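# Remove the pillowcase from the pillow using two arms

## Task

Get the pillowcase off the pillow so that both end up resting on the table with a visible space separating them. Slight overhang past the table edge is acceptable, and the emptied pillowcase may simply drop onto the table. Nothing may depend on the robot holding it in place at the end; release everything and move the grippers away once finished.

## Robot and tools

Robot: two arms, left_arm and right_arm, each ending in a parallel two-finger gripper. The names are labels only and do not match the sides of any camera image. The fingers extend along the gripper's +z axis and close along its y axis. The reported end_effector_position sits between the finger pads, roughly 1 cm short of the fingertips.

Frame: one shared scene frame in metres. Origin is at table-top height, midway between the arms and some 5 to 10 cm in from the near table edge. +x points out across the table, +z is up, and left_arm is on the +y side. Orientations are quaternions written w first (qw, qx, qy, qz). Printed hand positions may be somewhat off, worse when an arm reaches far.

Row format (used by both execute_actions and move): 16 numbers in a single flat list covering both arms, left first: x, y, z, qw, qx, qy, qz, opening for left_arm, then the same eight for right_arm. x, y, z is an absolute target position for that gripper in the scene frame (metres), and the quaternion is an absolute target orientation in the same frame; together they are a pose, not an offset. Opening runs from -1 (closed) to +1 (fully open, 0.094 m). All 16 numbers are required even when only one arm should move.

execute_actions(actions): a list of up to 15 actions run one after another. Each action is a table of up to 15 rows; each row is applied for one control step of 1/30 s, and if fewer than 15 rows are given the last row is repeated to fill the action. An empty list just returns the current state and images. A target further than 0.6 m from the gripper's current position along any of its own axes causes that action to be rejected for both arms; if the first action fails this check, or any action is malformed, the whole call does nothing. To hold an orientation steady, repeat the identical quaternion in every row rather than copying the drifting reported one.

move(target, speed, blocking): drives each gripper in a straight line to the pose in target (one 16-number row as above). speed is the top path speed in m/s, 0.002 to 0.5, default 0.25; rotation is capped at twice that value in rad/s. Paths take 0.5 to 10 s and finish together; longer paths are cut off at 10 s. Openings are applied when the move begins. The move does not avoid obstacles or the other arm, and a gripper can lag, wander or overshoot speed, especially with the arm near full extension. Faster contact and targets set deeper past a contact press harder. With blocking=false the result comes back after 0.5 s while motion continues; call wait(0) to check it, and call wait or stop before sending new rows or moves. The result adds a move: line giving how it ended (done, off_target, moving, held, fault) and which limits acted, plus each gripper's distance from its target. If only one arm is named, the other finished at its pose. held means a check blocked the final step; limits=paced means the target was clipped; limits=held means some steps were blocked en route, after which the arm may jump faster than speed.

wait(seconds): 0 to 10 s; the robot keeps its last command, and any running move continues (returning early if it ends). stop(): brakes a running move; it needs some distance, more when fast; fingers keep moving. zoom_image(camera, region): enlarges a region [x0, y0, x1, y1] in pixels (origin top-left, at most 504 by 504) of the latest image from cam_high, cam_low, cam_left_wrist or cam_right_wrist; all are 504x504 and arrive in that order. finished_scene(scene): pass the current scene number to end it irreversibly; its result reports success and gives the next task. Only call it when the goal holds on its own.

Control details: every step, the commanded pose is clipped to within 70 mm and 16 degrees of the measured pose, then solved by damped inverse kinematics, favouring position over orientation. After an action, the arm continues only to its last clipped pose, so distant targets need further actions. Joint friction can leave the gripper up to about 31 mm off, and very small commands may not move it. Hand target lines show where each gripper is currently being driven. A pose unreachable line means the clearance check altered or blocked that arm's command. Joint ranges (rad): waist -2.618 to 3.054, shoulder 0 to 3.142, elbow 0 to 3.142, wrist pitch -1.571 to 1.571, wrist yaw -1.571 to 1.571, wrist roll -2.094 to 2.094; elbows cannot fully straighten. To keep an arm still, resend its exact last reported pose and desired opening every call.

Gripping: grip_measured is the finger opening on the command scale; the last Joint positions value is the opening in metres. Readings may be off by about 1 mm per gripper. To hold something, command roughly 0.03 below grip_measured; smaller margins grip more gently. Pad force tops out near 50 to 62 N, less for items under about 2 mm thick, with a brief spike on first contact.

Hazards: the bar beneath the bases and the plate behind it can rise about 3 cm above the table with no warning on contact. Keep the arms from striking or pressing each other. Avoid drops, slips, slams and forceful pushes. Holding loads heats motors: MOTOR HOT appears from 75 °C; at 90 °C that arm halts for 10 s; at 100 °C it goes limp and drops until cooled. These appear as OVER-TEMPERATURE FAULT lines; any FAULT stops that arm's motion.

Each tool is called after "Call:" by a JSON object that holds its "op" and its "data", one argument or row to a line.

## Session

Call:
{"op": "execute_actions", "data": {
  "actions": []
}}

Scene clock: 0.00 s.
left_arm: end_effector_position=(+0.1201, -0.0707, +0.3386) grip_measured=+1.000 end_effector_quat_wxyz=(+0.338, +0.938, +0.051, -0.052) | right_arm: end_effector_position=(+0.4086, -0.2336, +0.1486) grip_measured=+1.000 end_effector_quat_wxyz=(+0.204, +0.585, +0.783, +0.052)
Joint positions: left_arm=[-1.153  1.743  2.091 -1.312  0.262  1.763  0.094] | right_arm=[ 0.105  1.732  1.466 -0.923  0.194  1.409  0.094]
Joint velocities: left_arm=[-0.002  0.002 -0.002  0.051 -0.022 -0.081  0.   ] | right_arm=[-0.017  0.002  0.007 -0.066 -0.037 -0.081  0.   ]
Motor temperatures (°C, as the motors report them): left_arm=[22 22 22 22 21 21] | right_arm=[21 22 22 22 23 24]
Hand target (left_arm): +0.120, -0.071, +0.339; +0.338, +0.938, +0.051, -0.052
Hand target (right_arm): +0.409, -0.234, +0.149; +0.204, +0.585, +0.783, +0.052

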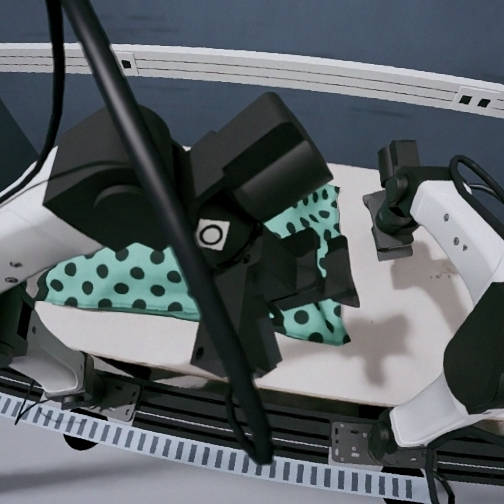

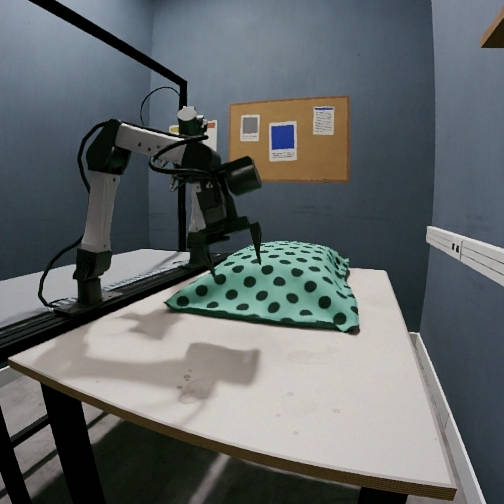

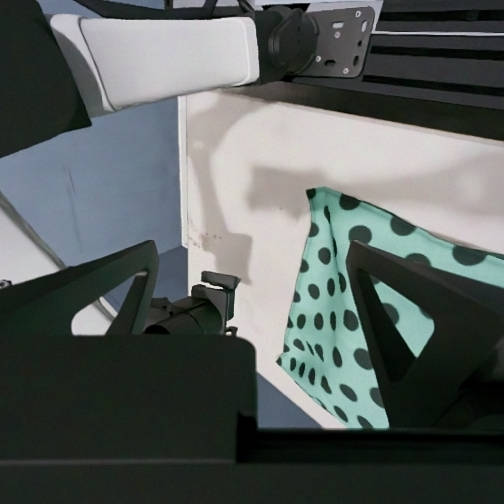

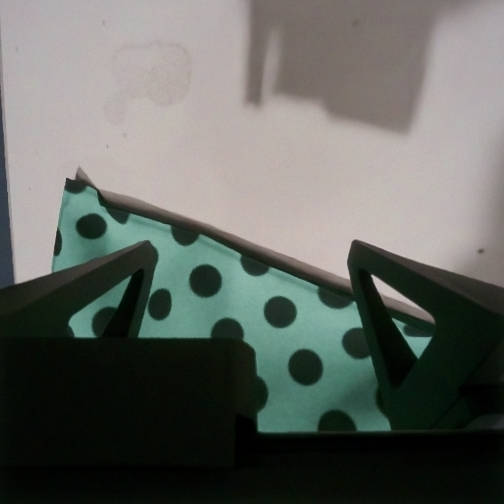

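Call:
{"op": "move", "data": {
  "target": [0.1,0.38,0.36,0.338,0.938,0.051,-0.052,1, 0.15,-0.42,0.3,0.2,0.7,0.68,0.05,1],
  "speed": 0.3
}}

Scene clock: 3.40 s.
left_arm: end_effector_position=(+0.1015, +0.3715, +0.3688) grip_measured=+1.000 end_effector_quat_wxyz=(+0.627, +0.734, +0.104, +0.238) | right_arm: end_effector_position=(+0.1494, -0.4154, +0.2990) grip_measured=+1.000 end_effector_quat_wxyz=(+0.220, +0.697, +0.681, +0.043)
Joint positions: left_arm=[-1.563  0.117  1.531 -1.556 -0.539  1.767  0.094] | right_arm=[-1.02   1.146  1.558 -1.57  -0.18   0.672  0.094]
Joint velocities: left_arm=[-0.002 -0.002 -0.007  0.007 -0.037  0.022  0.   ] | right_arm=[ 0.002 -0.007  0.007 -0.022 -0.007 -0.066  0.   ]
Motor temperatures (°C, as the motors report them): left_arm=[22 22 22 23 21 21] | right_arm=[21 22 23 23 23 24]
Hand target (left_arm): +0.100, +0.377, +0.370; +0.640, +0.727, +0.107, +0.226
Hand target (right_arm): +0.150, -0.418, +0.298; +0.214, +0.700, +0.680, +0.046
Off the commanded pose (left_arm): 0.012 m, 53 deg; orientation clipped at the last step of the last action.
Off the commanded pose (right_arm): 0.005 m, 2 deg.
joint sent to its limit (left arm) — the command would take joint 4 (wrist pitch) past its lower limit, so that joint was sent only as far as its limit.
joint sent to its limit (right arm) — the command would take joint 4 (wrist pitch) past its lower limit, so that joint was sent only as far as its limit.
move: off_target (left_arm); limits=paced

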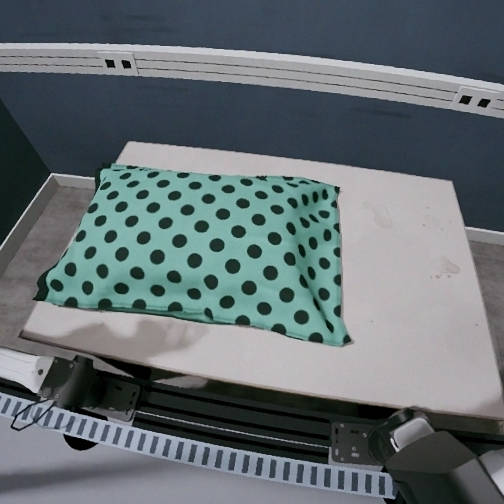

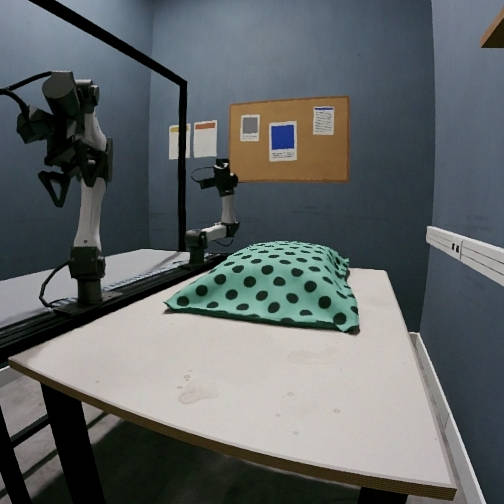

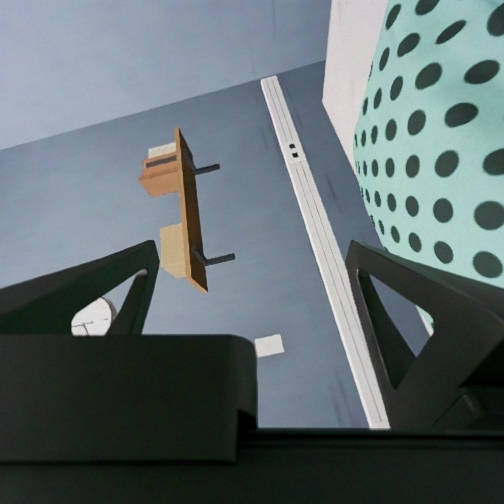

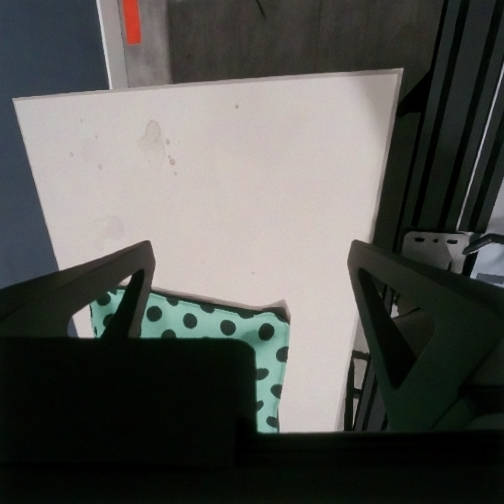

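Call:
{"op": "zoom_image", "data": {
  "camera": "cam_high",
  "region": [10,140,190,340]
}}

Call:
{"op": "zoom_image", "data": {
  "camera": "cam_high",
  "region": [230,160,400,360]
}}

Call:
{"op": "zoom_image", "data": {
  "camera": "cam_low",
  "region": [150,220,380,350]
}}

Region (10, 140, 190, 340) of cam_high's 504x504 image, scaled by 2.520, with more detail than that image has; it fills the left 454 columns of this view, and the rest is white.

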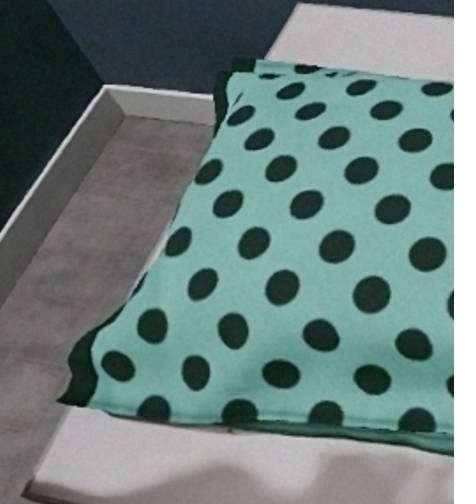

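Region (230, 160, 400, 360) of cam_high's 504x504 image, scaled by 2.520, with more detail than that image has; it fills the left 428 columns of this view, and the rest is white.

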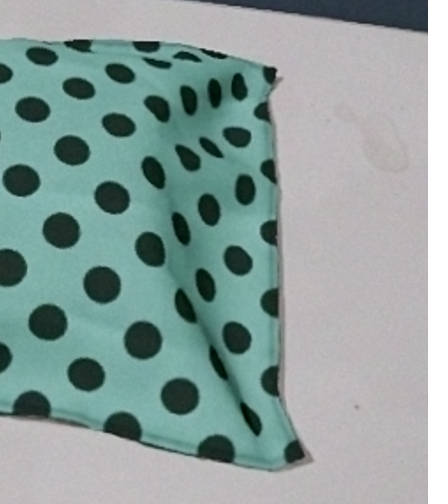

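Region (150, 220, 380, 350) of cam_low's 504x504 image, scaled by 2.191, with more detail than that image has; it fills the top 285 rows of this view, and the rest is white.

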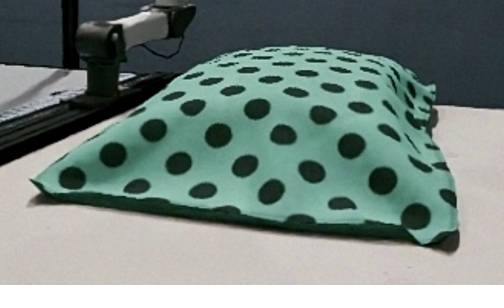

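Call:
{"op": "move", "data": {
  "target": [0.28,0.5,0.26,0,-0.3,0.954,0,1, 0.15,-0.42,0.3,0.22,0.697,0.681,0.043,1],
  "speed": 0.3
}}

Scene clock: 12.63 s.
left_arm: end_effector_position=(+0.2948, +0.5143, +0.3540) grip_measured=+1.000 end_effector_quat_wxyz=(+0.643, +0.033, +0.709, -0.289) | right_arm: end_effector_position=(+0.1494, -0.4154, +0.2990) grip_measured=+1.000 end_effector_quat_wxyz=(+0.220, +0.695, +0.684, +0.042)
Joint positions: left_arm=[-1.988  0.022  1.848 -1.558 -1.562 -0.056  0.094] | right_arm=[-1.02   1.146  1.558 -1.57  -0.18   0.664  0.094]
Joint velocities: left_arm=[-0.007 -0.002 -0.002  0.022  0.022 -0.007  0.   ] | right_arm=[-0.017 -0.012 -0.002  0.051 -0.022 -0.051  0.   ]
Motor temperatures (°C, as the motors report them): left_arm=[22 25 22 24 21 21] | right_arm=[21 22 24 24 23 24]
Hand target (left_arm): +0.295, +0.514, +0.354; +0.644, +0.035, +0.708, -0.288
Hand target (right_arm): +0.150, -0.420, +0.300; +0.220, +0.697, +0.681, +0.043
Off the commanded pose (left_arm): 0.096 m, 97 deg; position and orientation clipped at the last step of the last action.
Off the commanded pose (right_arm): 0.005 m, 0 deg.
move: held (left_arm); limits=paced,held; held on 6 of 249 steps (left_arm), including the last (left_arm)
pose unreachable (left arm): on one or more control steps of this call, first in action 0 (counted from 0), this arm could not follow its commanded pose, so it was not sent that pose on those steps. On the call's last step it was still not sent that pose. It may still have moved: this result reports where it is.
cause: the commanded pose would bring two parts of the arm too close to each other (its wrist (the part past joint 4) and its wrist camera, with joints 5 (wrist yaw) and 6 (wrist roll) between them).

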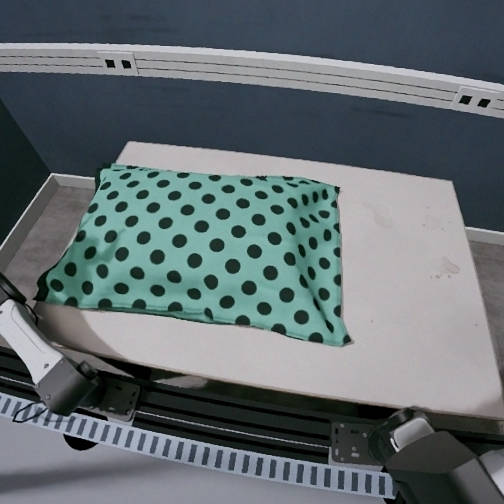

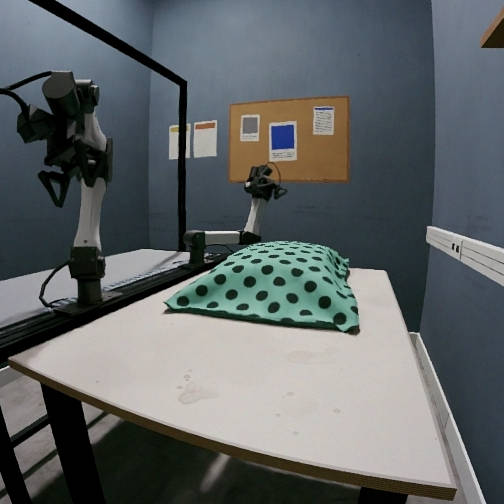

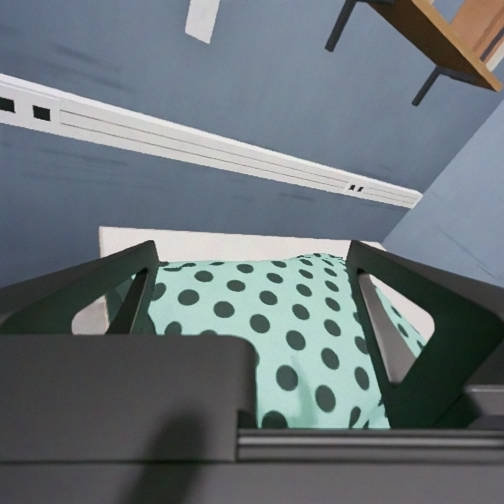

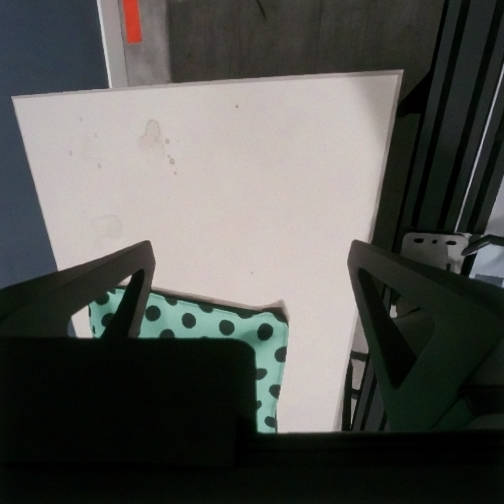

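Call:
{"op": "move", "data": {
  "target": [0.1,0.1,0.33,0,0.707,0.707,0,1, 0.15,-0.42,0.3,0.22,0.697,0.681,0.043,1],
  "speed": 0.3
}}

Scene clock: 16.83 s.
left_arm: end_effector_position=(+0.1337, +0.2145, +0.3263) grip_measured=+1.000 end_effector_quat_wxyz=(+0.564, +0.441, +0.617, -0.325) | right_arm: end_effector_position=(+0.1494, -0.4154, +0.2990) grip_measured=+1.000 end_effector_quat_wxyz=(+0.220, +0.695, +0.684, +0.042)
Joint positions: left_arm=[-2.451  0.219  1.07  -1.558 -1.295 -0.543  0.094] | right_arm=[-1.02   1.146  1.558 -1.57  -0.18   0.664  0.094]
Joint velocities: left_arm=[-0.012 -0.012  0.002  0.007 -0.037 -0.022  0.   ] | right_arm=[ 0.007 -0.027  0.012 -0.007  0.037 -0.037  0.   ]
Motor temperatures (°C, as the motors report them): left_arm=[22 26 22 24 21 21] | right_arm=[21 22 25 24 23 24]
Hand target (left_arm): +0.136, +0.216, +0.327; +0.566, +0.438, +0.619, -0.324
Hand target (right_arm): +0.150, -0.420, +0.300; +0.220, +0.697, +0.681, +0.043
Off the commanded pose (left_arm): 0.119 m, 83 deg; position and orientation clipped at the last step of the last action.
Off the commanded pose (right_arm): 0.005 m, 0 deg.
move: held (left_arm); limits=paced,held; held on 27 of 112 steps (left_arm), including the last (left_arm)
pose unreachable (left arm): on one or more control steps of this call, first in action 0 (counted from 0), this arm could not follow its commanded pose, so it was not sent that pose on those steps. On the call's last step it was still not sent that pose. It may still have moved: this result reports where it is.
cause: the commanded pose would bring two parts of the arm too close to each other (its wrist (the part past joint 4) and its wrist camera, with joints 5 (wrist yaw) and 6 (wrist roll) between them).

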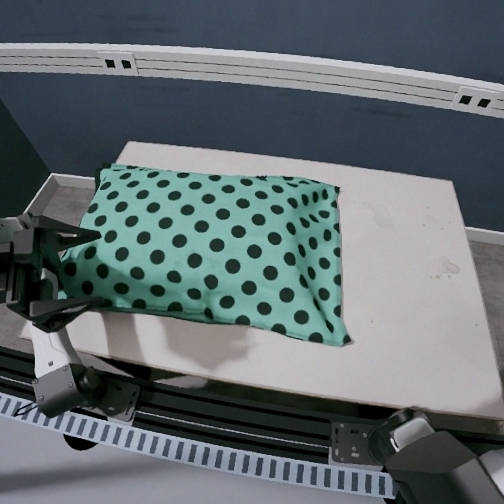

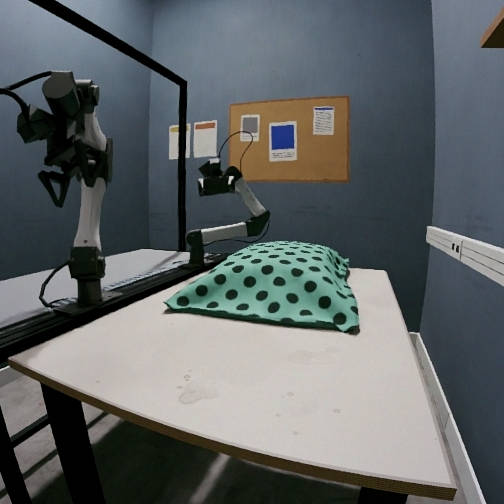

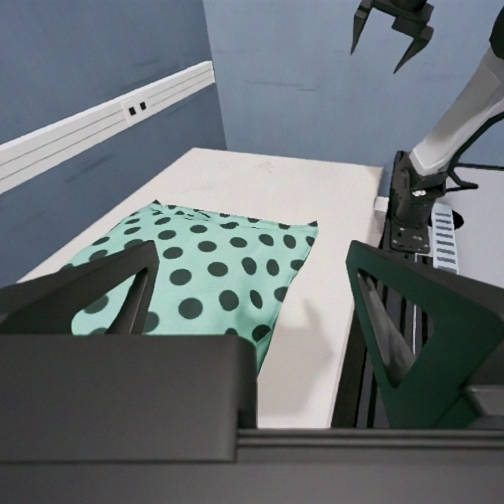

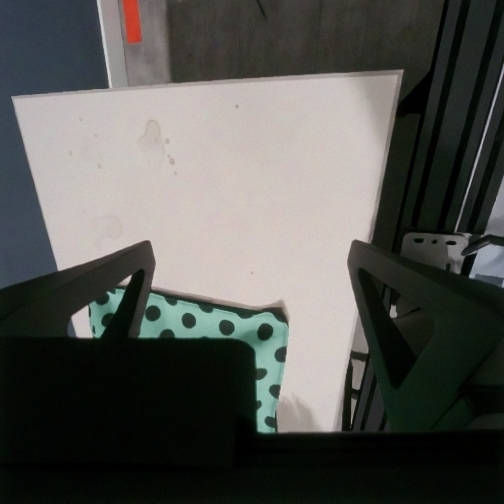

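Call:
{"op": "move", "data": {
  "target": [0.12,-0.07,0.36,0.5,0.8,0.3,-0.1,1, 0.15,-0.42,0.3,0.22,0.697,0.681,0.043,1],
  "speed": 0.3
}}

Scene clock: 19.50 s.
left_arm: end_effector_position=(+0.1336, +0.2143, +0.3264) grip_measured=+1.000 end_effector_quat_wxyz=(+0.564, +0.442, +0.617, -0.325) | right_arm: end_effector_position=(+0.1494, -0.4154, +0.2990) grip_measured=+1.000 end_effector_quat_wxyz=(+0.220, +0.695, +0.684, +0.042)
Joint positions: left_arm=[-2.453  0.219  1.07  -1.558 -1.295 -0.543  0.094] | right_arm=[-1.02   1.146  1.558 -1.57  -0.18   0.664  0.094]
Joint velocities: left_arm=[-0.002  0.002  0.002 -0.11  -0.007  0.007  0.   ] | right_arm=[ 0.012 -0.007 -0.002 -0.022  0.022  0.022  0.   ]
Motor temperatures (°C, as the motors report them): left_arm=[22 26 23 25 21 21] | right_arm=[21 22 25 24 23 24]
Hand target (left_arm): +0.134, +0.214, +0.326; +0.564, +0.442, +0.617, -0.325
Hand target (right_arm): +0.150, -0.420, +0.300; +0.220, +0.697, +0.681, +0.043
Off the commanded pose (left_arm): 0.287 m, 62 deg; position and orientation clipped at the last step of the last action.
Off the commanded pose (right_arm): 0.005 m, 0 deg.
move: held (left_arm); limits=paced,held; held on 62 of 64 steps (left_arm), including the last (left_arm)
pose unreachable (left arm): on one or more control steps of this call, first in action 0 (counted from 0), this arm could not follow its commanded pose, so it was not sent that pose on those steps. On the call's last step it was still not sent that pose. It may still have moved: this result reports where it is.
cause: the commanded pose would bring two parts of the arm too close to each other (its wrist (the part past joint 4) and its wrist camera, with joints 5 (wrist yaw) and 6 (wrist roll) between them).

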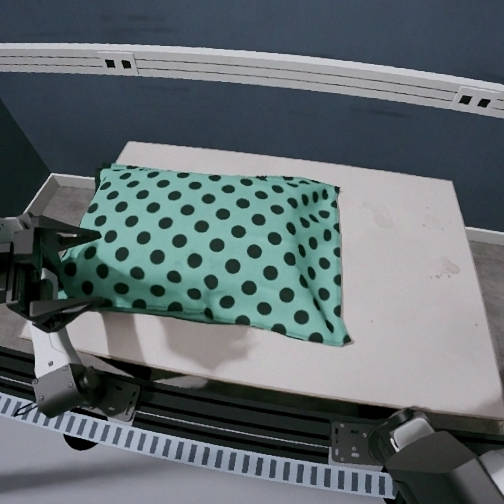

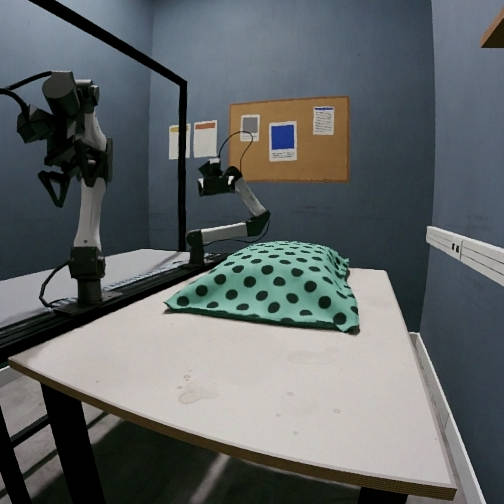

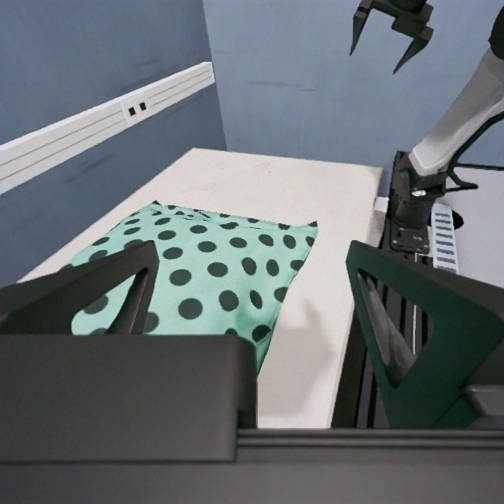

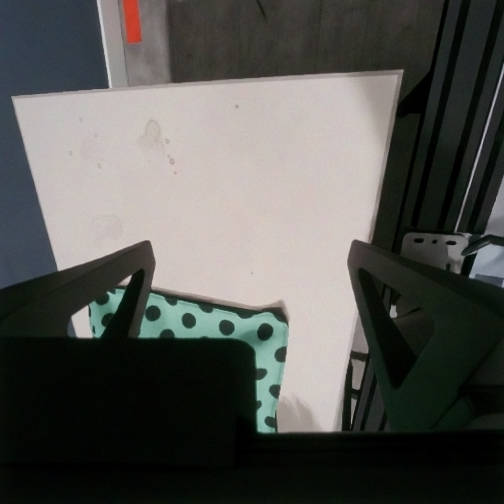

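Call:
{"op": "execute_actions", "data": {
  "actions": [
    [[0.15,0.29,0.326,0.612,0.328,0.685,-0.222,1, 0.15,-0.42,0.3,0.22,0.697,0.681,0.043,1]],
    [[0.15,0.29,0.326,0.612,0.328,0.685,-0.222,1, 0.15,-0.42,0.3,0.22,0.697,0.681,0.043,1]],
    [[0.15,0.29,0.326,0.612,0.328,0.685,-0.222,1, 0.15,-0.42,0.3,0.22,0.697,0.681,0.043,1]]
  ]
}}

Scene clock: 23.20 s.
left_arm: end_effector_position=(+0.1525, +0.2929, +0.3290) grip_measured=+1.000 end_effector_quat_wxyz=(+0.611, +0.326, +0.687, -0.222) | right_arm: end_effector_position=(+0.1494, -0.4154, +0.2990) grip_measured=+1.000 end_effector_quat_wxyz=(+0.220, +0.695, +0.684, +0.042)
Joint positions: left_arm=[-1.78   0.088  1.069 -1.297 -1.019 -0.124  0.094] | right_arm=[-1.02   1.146  1.558 -1.57  -0.18   0.664  0.094]
Joint velocities: left_arm=[ 0.002  0.002 -0.002  0.066  0.037  0.095  0.   ] | right_arm=[-0.007 -0.012  0.007  0.037 -0.007  0.066  0.   ]
Motor temperatures (°C, as the motors report them): left_arm=[22 26 23 25 21 21] | right_arm=[21 22 26 24 23 24]
Hand target (left_arm): +0.150, +0.290, +0.326; +0.611, +0.328, +0.685, -0.222
Hand target (right_arm): +0.150, -0.420, +0.300; +0.220, +0.697, +0.681, +0.043
Off the commanded pose (left_arm): 0.005 m, 0 deg.
Off the commanded pose (right_arm): 0.005 m, 0 deg.

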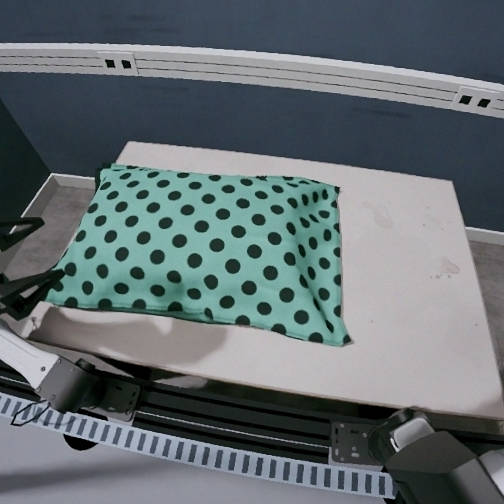

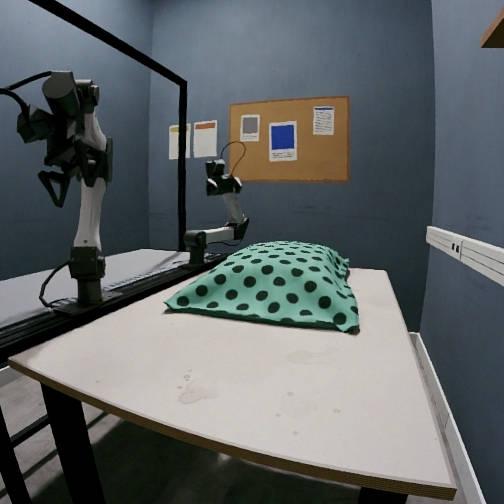

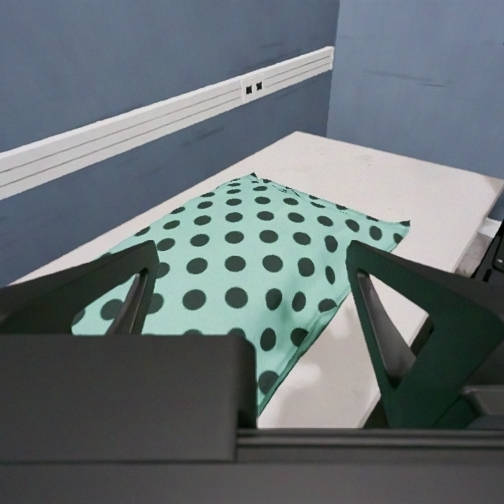

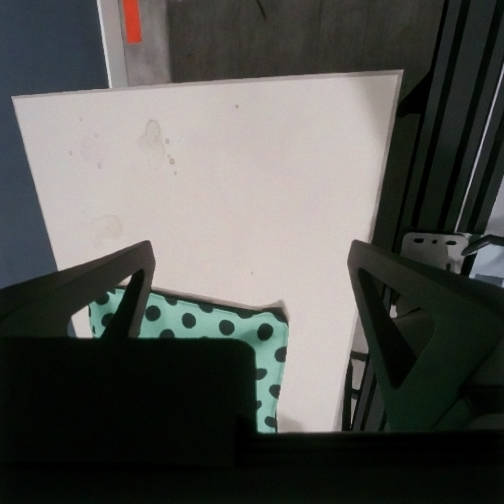

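Call:
{"op": "execute_actions", "data": {
  "actions": [
    [[0.09,0.28,0.328,0.612,0.328,0.685,-0.222,1, 0.15,-0.42,0.3,0.22,0.697,0.681,0.043,1]],
    [[0.035,0.25,0.328,0.612,0.328,0.685,-0.222,1, 0.15,-0.42,0.3,0.22,0.697,0.681,0.043,1]],
    [[0.035,0.25,0.328,0.612,0.328,0.685,-0.222,1, 0.15,-0.42,0.3,0.22,0.697,0.681,0.043,1]]
  ]
}}

Scene clock: 24.97 s.
left_arm: end_effector_position=(+0.0420, +0.2494, +0.3214) grip_measured=+1.000 end_effector_quat_wxyz=(+0.594, +0.328, +0.700, -0.222) | right_arm: end_effector_position=(+0.1494, -0.4154, +0.2990) grip_measured=+1.000 end_effector_quat_wxyz=(+0.220, +0.695, +0.684, +0.042)
Joint positions: left_arm=[-0.386  0.025  1.051 -1.243  0.348  0.207  0.094] | right_arm=[-1.02   1.146  1.558 -1.57  -0.18   0.664  0.094]
Joint velocities: left_arm=[ 0.007  0.007  0.007 -0.051  0.051  0.007  0.   ] | right_arm=[-0.002 -0.012 -0.007 -0.007  0.037 -0.066  0.   ]
Motor temperatures (°C, as the motors report them): left_arm=[22 26 23 25 21 21] | right_arm=[21 22 26 24 23 24]
Hand target (left_arm): +0.035, +0.250, +0.329; +0.607, +0.330, +0.688, -0.221
Hand target (right_arm): +0.150, -0.420, +0.300; +0.220, +0.697, +0.681, +0.043
Off the commanded pose (left_arm): 0.010 m, 3 deg.
Off the commanded pose (right_arm): 0.005 m, 0 deg.
joint sent to its limit (left arm) — the command would take joint 2 (shoulder) past its lower limit, so that joint was sent only as far as its limit.

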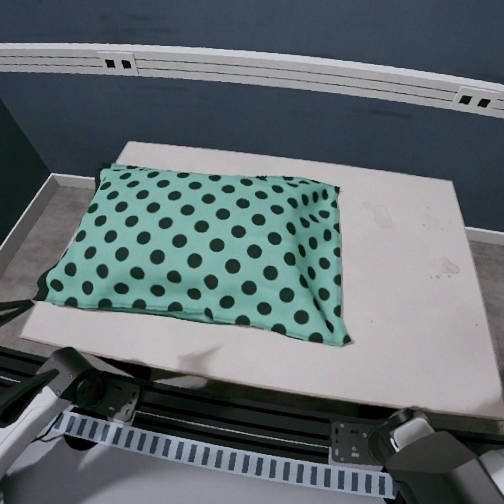

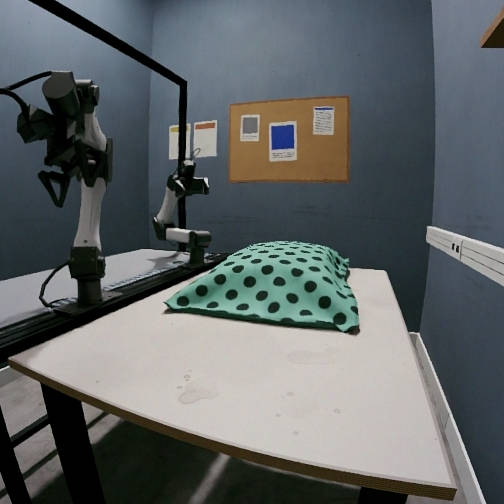

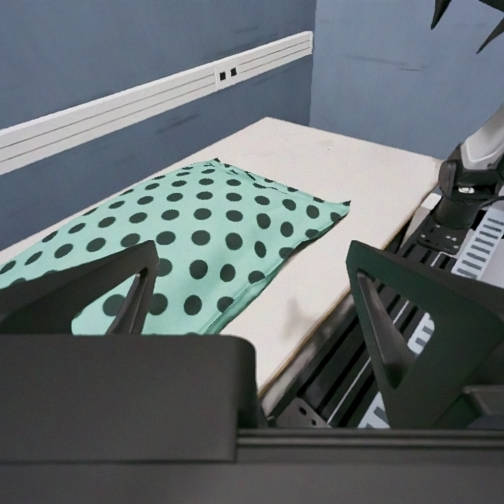

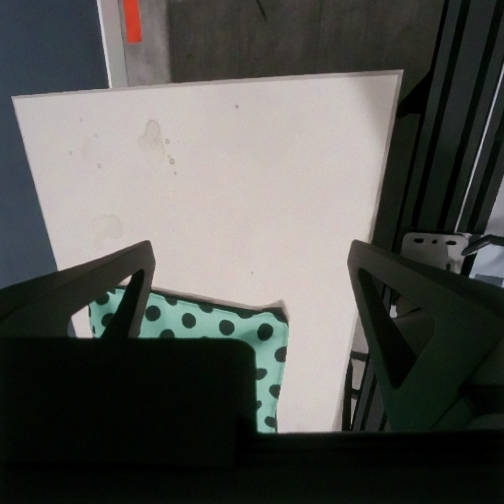

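Call:
{"op": "move", "data": {
  "target": [0.27,0.45,0.27,0.291,-0.247,0.921,0.078,1, 0.15,-0.42,0.3,0.22,0.697,0.681,0.043,1],
  "speed": 0.3
}}

Scene clock: 28.27 s.
left_arm: end_effector_position=(+0.1652, +0.3673, +0.2830) grip_measured=+1.000 end_effector_quat_wxyz=(+0.564, -0.069, +0.821, +0.058) | right_arm: end_effector_position=(+0.1494, -0.4154, +0.2990) grip_measured=+1.000 end_effector_quat_wxyz=(+0.220, +0.695, +0.684, +0.042)
Joint positions: left_arm=[-1.101  0.393  0.961 -1.553 -1.176 -0.891  0.094] | right_arm=[-1.02   1.146  1.558 -1.57  -0.18   0.664  0.094]
Joint velocities: left_arm=[-0.002 -0.022 -0.002 -0.007 -0.007 -0.037  0.   ] | right_arm=[-0.002  0.007  0.002  0.007 -0.037 -0.037  0.   ]
Motor temperatures (°C, as the motors report them): left_arm=[22 26 23 26 21 21] | right_arm=[21 22 26 24 23 24]
Hand target (left_arm): +0.165, +0.367, +0.285; +0.565, -0.071, +0.820, +0.054
Hand target (right_arm): +0.150, -0.420, +0.300; +0.220, +0.697, +0.681, +0.043
Off the commanded pose (left_arm): 0.134 m, 39 deg; position and orientation clipped at the last step of the last action.
Off the commanded pose (right_arm): 0.005 m, 0 deg.
move: held (left_arm); limits=paced,held; held on 31 of 87 steps (left_arm), including the last (left_arm)
pose unreachable (left arm): on one or more control steps of this call, first in action 0 (counted from 0), this arm could not follow its commanded pose, so it was not sent that pose on those steps. On the call's last step it was still not sent that pose. It may still have moved: this result reports where it is.
cause: the commanded pose would bring two parts of the arm too close to each other (its wrist (the part past joint 4) and its wrist camera, with joints 5 (wrist yaw) and 6 (wrist roll) between them).

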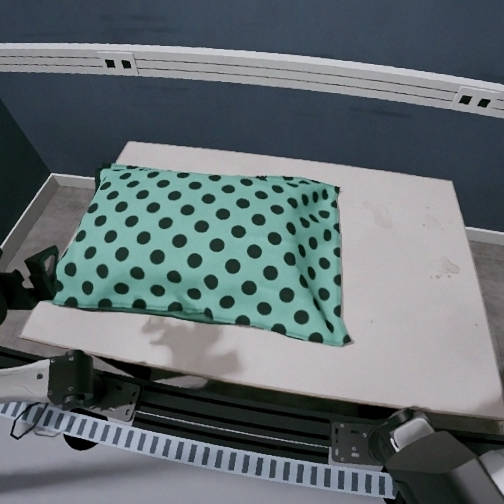

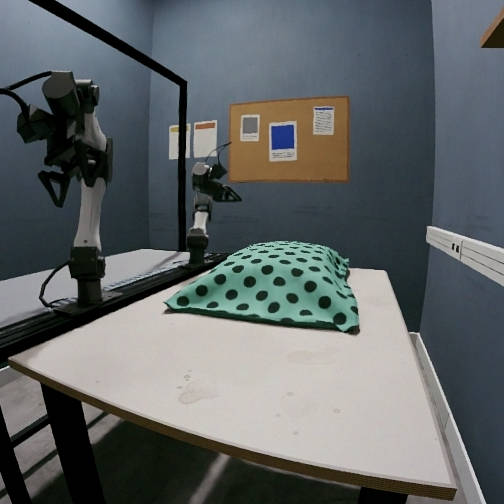

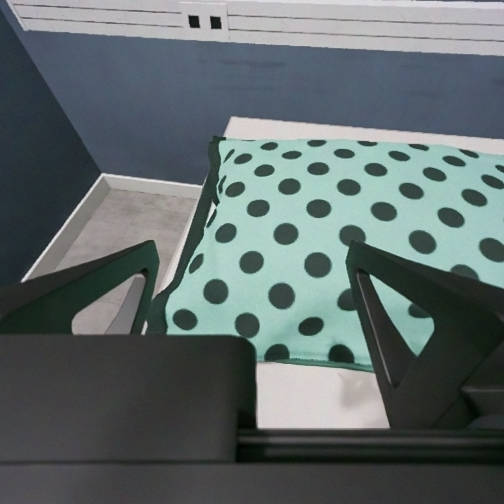

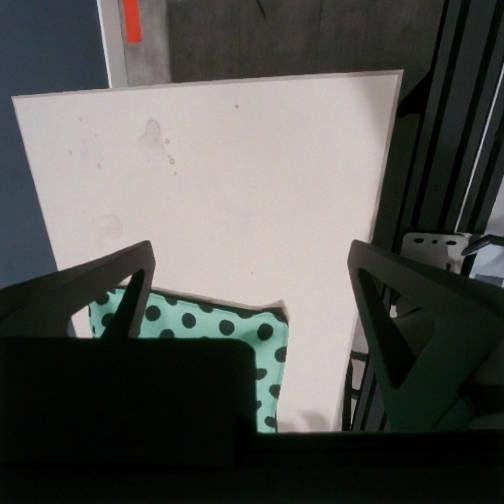

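Call:
{"op": "execute_actions", "data": {
  "actions": [
    [[0.12,0.32,0.29,0.574,0,0.819,0,1, 0.15,-0.42,0.3,0.22,0.697,0.681,0.043,1]],
    [[0.07,0.285,0.29,0.574,0,0.819,0,1, 0.15,-0.42,0.3,0.22,0.697,0.681,0.043,1]],
    [[0.07,0.285,0.29,0.574,0,0.819,0,1, 0.15,-0.42,0.3,0.22,0.697,0.681,0.043,1]],
    [[0.13,0.285,0.30,0.574,0,0.819,0,1, 0.15,-0.42,0.3,0.22,0.697,0.681,0.043,1]],
    [[0.19,0.285,0.31,0.574,0,0.819,0,1, 0.15,-0.42,0.3,0.22,0.697,0.681,0.043,1]],
    [[0.25,0.29,0.32,0.574,0,0.819,0,1, 0.15,-0.42,0.3,0.22,0.697,0.681,0.043,1]],
    [[0.31,0.295,0.32,0.574,0,0.819,0,1, 0.15,-0.42,0.3,0.22,0.697,0.681,0.043,1]],
    [[0.34,0.3,0.32,0.574,0,0.819,0,1, 0.15,-0.42,0.3,0.22,0.697,0.681,0.043,1]]
  ]
}}

Scene clock: 32.70 s.
left_arm: end_effector_position=(+0.3366, +0.3002, +0.3040) grip_measured=+1.000 end_effector_quat_wxyz=(+0.558, -0.002, +0.830, +0.003) | right_arm: end_effector_position=(+0.1494, -0.4154, +0.2990) grip_measured=+1.000 end_effector_quat_wxyz=(+0.220, +0.695, +0.684, +0.042)
Joint positions: left_arm=[-0.145  0.905  0.942 -0.401 -0.199 -0.027  0.094] | right_arm=[-1.02   1.146  1.558 -1.57  -0.18   0.664  0.094]
Joint velocities: left_arm=[ 0.002 -0.007 -0.012  0.037  0.007 -0.022  0.   ] | right_arm=[ 0.012 -0.007 -0.012 -0.022  0.007  0.007  0.   ]
Motor temperatures (°C, as the motors report them): left_arm=[22 26 24 27 21 21] | right_arm=[21 22 27 25 23 24]
Hand target (left_arm): +0.340, +0.300, +0.319; +0.574, -0.000, +0.819, -0.000
Hand target (right_arm): +0.150, -0.420, +0.300; +0.220, +0.697, +0.681, +0.043
Off the commanded pose (left_arm): 0.016 m, 2 deg.
Off the commanded pose (right_arm): 0.005 m, 0 deg.

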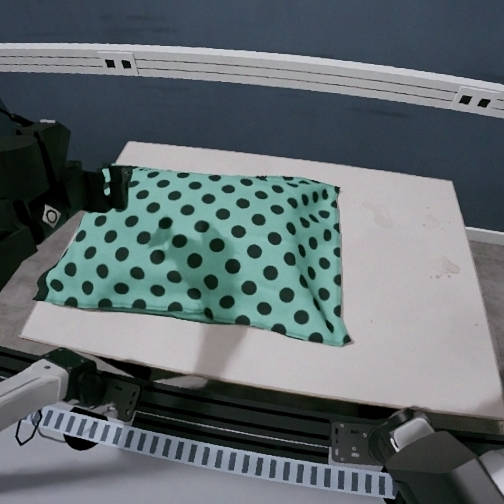

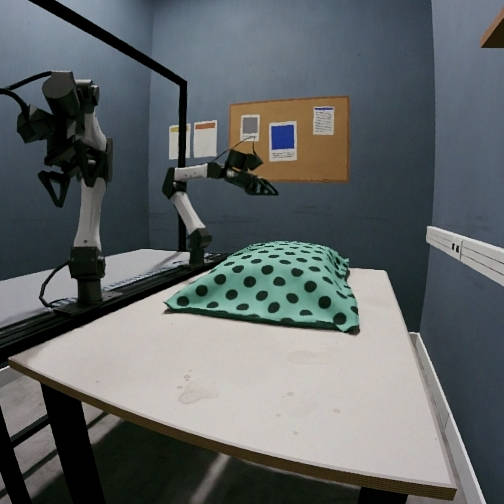

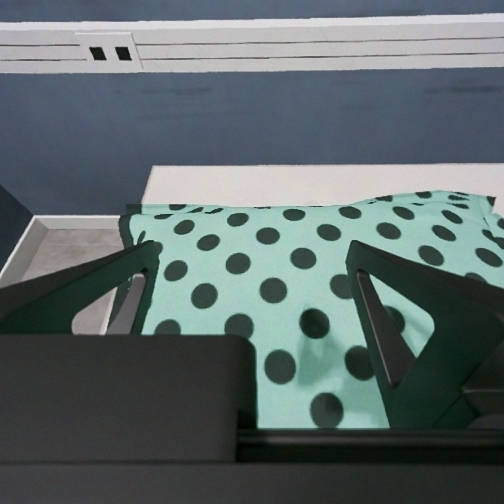

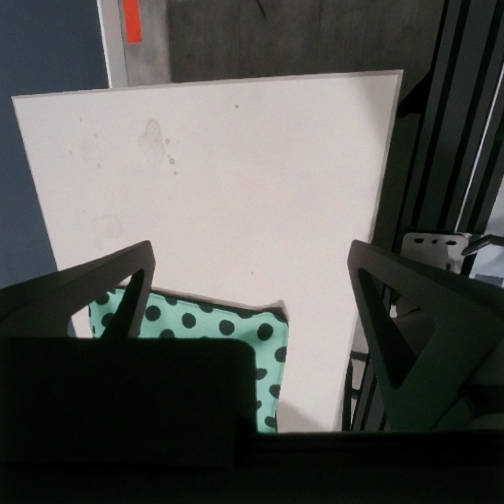

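Call:
{"op": "move", "data": {
  "target": [0.37,0.49,0.19,0.063,-0.234,0.937,-0.251,1, 0.15,-0.42,0.3,0.22,0.697,0.681,0.043,1],
  "speed": 0.2
}}

Scene clock: 36.73 s.
left_arm: end_effector_position=(+0.3679, +0.4917, +0.1834) grip_measured=+1.000 end_effector_quat_wxyz=(+0.096, -0.251, +0.933, -0.238) | right_arm: end_effector_position=(+0.1494, -0.4154, +0.2990) grip_measured=+1.000 end_effector_quat_wxyz=(+0.220, +0.695, +0.684, +0.042)
Joint positions: left_arm=[ 0.69   2.024  2.047 -1.545  0.505  0.122  0.094] | right_arm=[-1.02   1.146  1.558 -1.57  -0.18   0.664  0.094]
Joint velocities: left_arm=[ 0.002  0.017  0.012 -0.051  0.007 -0.007  0.   ] | right_arm=[ 0.002 -0.007 -0.012  0.007 -0.037 -0.037  0.   ]
Motor temperatures (°C, as the motors report them): left_arm=[22 26 25 27 21 21] | right_arm=[21 22 27 25 23 24]
Hand target (left_arm): +0.369, +0.492, +0.190; +0.102, -0.251, +0.932, -0.242
Hand target (right_arm): +0.150, -0.420, +0.300; +0.220, +0.697, +0.681, +0.043
Off the commanded pose (left_arm): 0.007 m, 5 deg.
Off the commanded pose (right_arm): 0.005 m, 0 deg.
joint sent to its limit (left arm) — the command would take joint 4 (wrist pitch) past its lower limit, so that joint was sent only as far as its limit.
move: off_target (left_arm)

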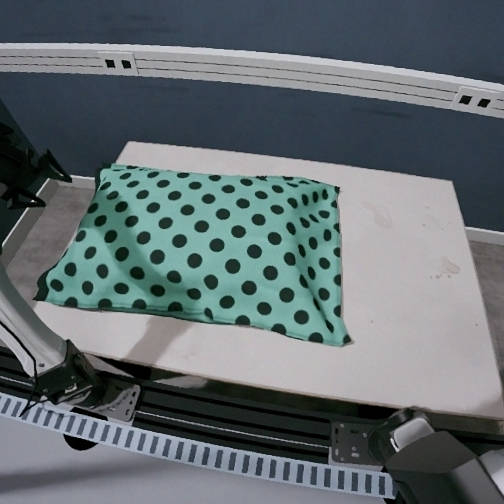

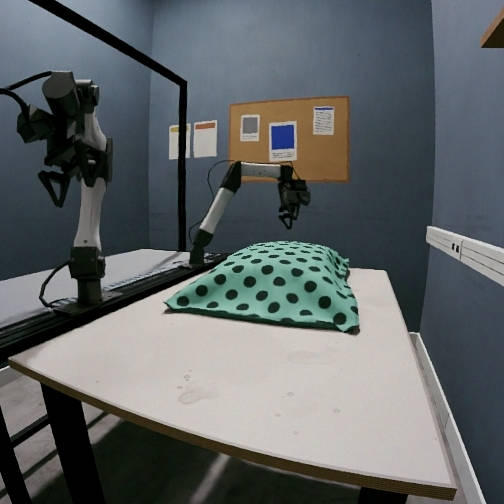

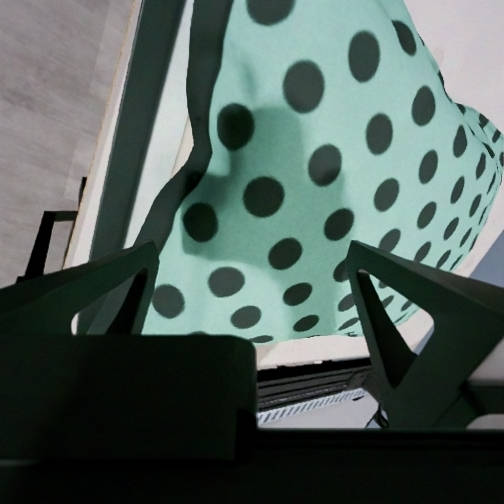

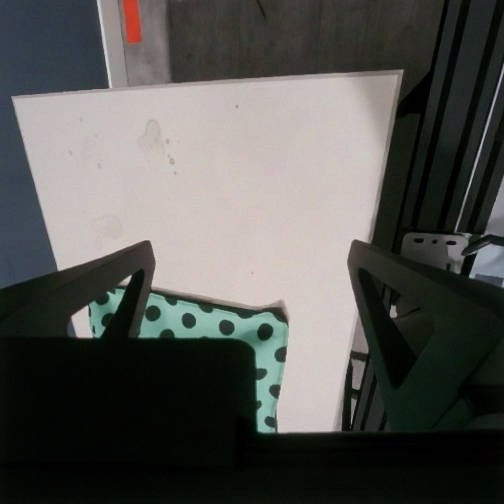

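Call:
{"op": "zoom_image", "data": {
  "camera": "cam_left_wrist",
  "region": [40,0,300,340]
}}

Region (40, 0, 300, 340) of cam_left_wrist's 504x504 image, scaled by 1.482, with more detail than that image has; it fills the left 385 columns of this view, and the rest is white.

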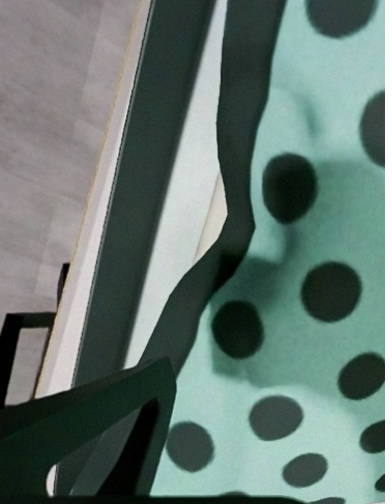

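Call:
{"op": "move", "data": {
  "target": [0.38,0.53,0.12,0,0,0.94,-0.342,1, 0.15,-0.42,0.3,0.22,0.697,0.681,0.043,1],
  "speed": 0.15
}}

Scene clock: 40.27 s.
left_arm: end_effector_position=(+0.3781, +0.5252, +0.1148) grip_measured=+1.000 end_effector_quat_wxyz=(+0.116, -0.051, +0.957, -0.261) | right_arm: end_effector_position=(+0.1494, -0.4154, +0.2990) grip_measured=+1.000 end_effector_quat_wxyz=(+0.220, +0.695, +0.684, +0.042)
Joint positions: left_arm=[ 0.757  2.266  2.141 -1.549  0.549  0.65   0.094] | right_arm=[-1.02   1.146  1.558 -1.57  -0.18   0.664  0.094]
Joint velocities: left_arm=[ 0.007 -0.002 -0.012  0.007 -0.007 -0.022  0.   ] | right_arm=[-0.012 -0.017 -0.012 -0.051 -0.051  0.037  0.   ]
Motor temperatures (°C, as the motors report them): left_arm=[22 27 25 26 21 21] | right_arm=[21 22 27 25 23 24]
Hand target (left_arm): +0.379, +0.529, +0.119; +0.122, -0.046, +0.958, -0.257
Hand target (right_arm): +0.150, -0.420, +0.300; +0.220, +0.697, +0.681, +0.043
Off the commanded pose (left_arm): 0.007 m, 17 deg; orientation clipped at the last step of the last action.
Off the commanded pose (right_arm): 0.005 m, 0 deg.
joint sent to its limit (left arm) — the command would take joint 4 (wrist pitch) past its lower limit, so that joint was sent only as far as its limit.
move: off_target (left_arm); limits=paced

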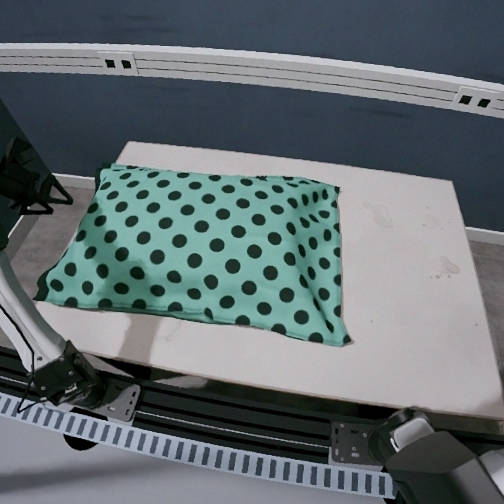

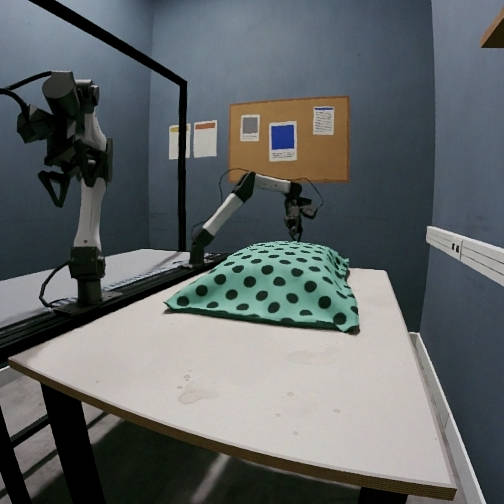

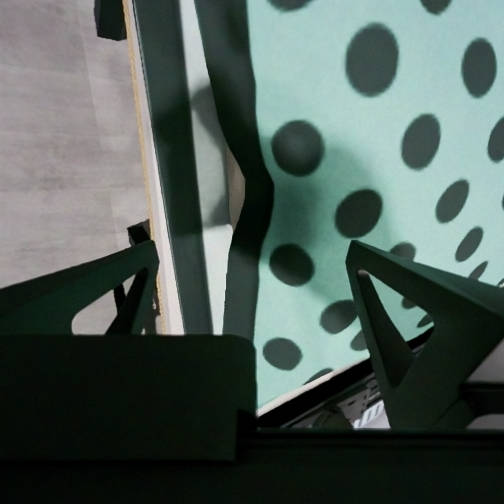

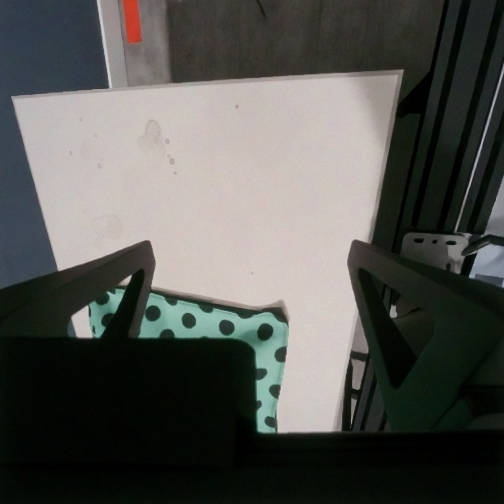

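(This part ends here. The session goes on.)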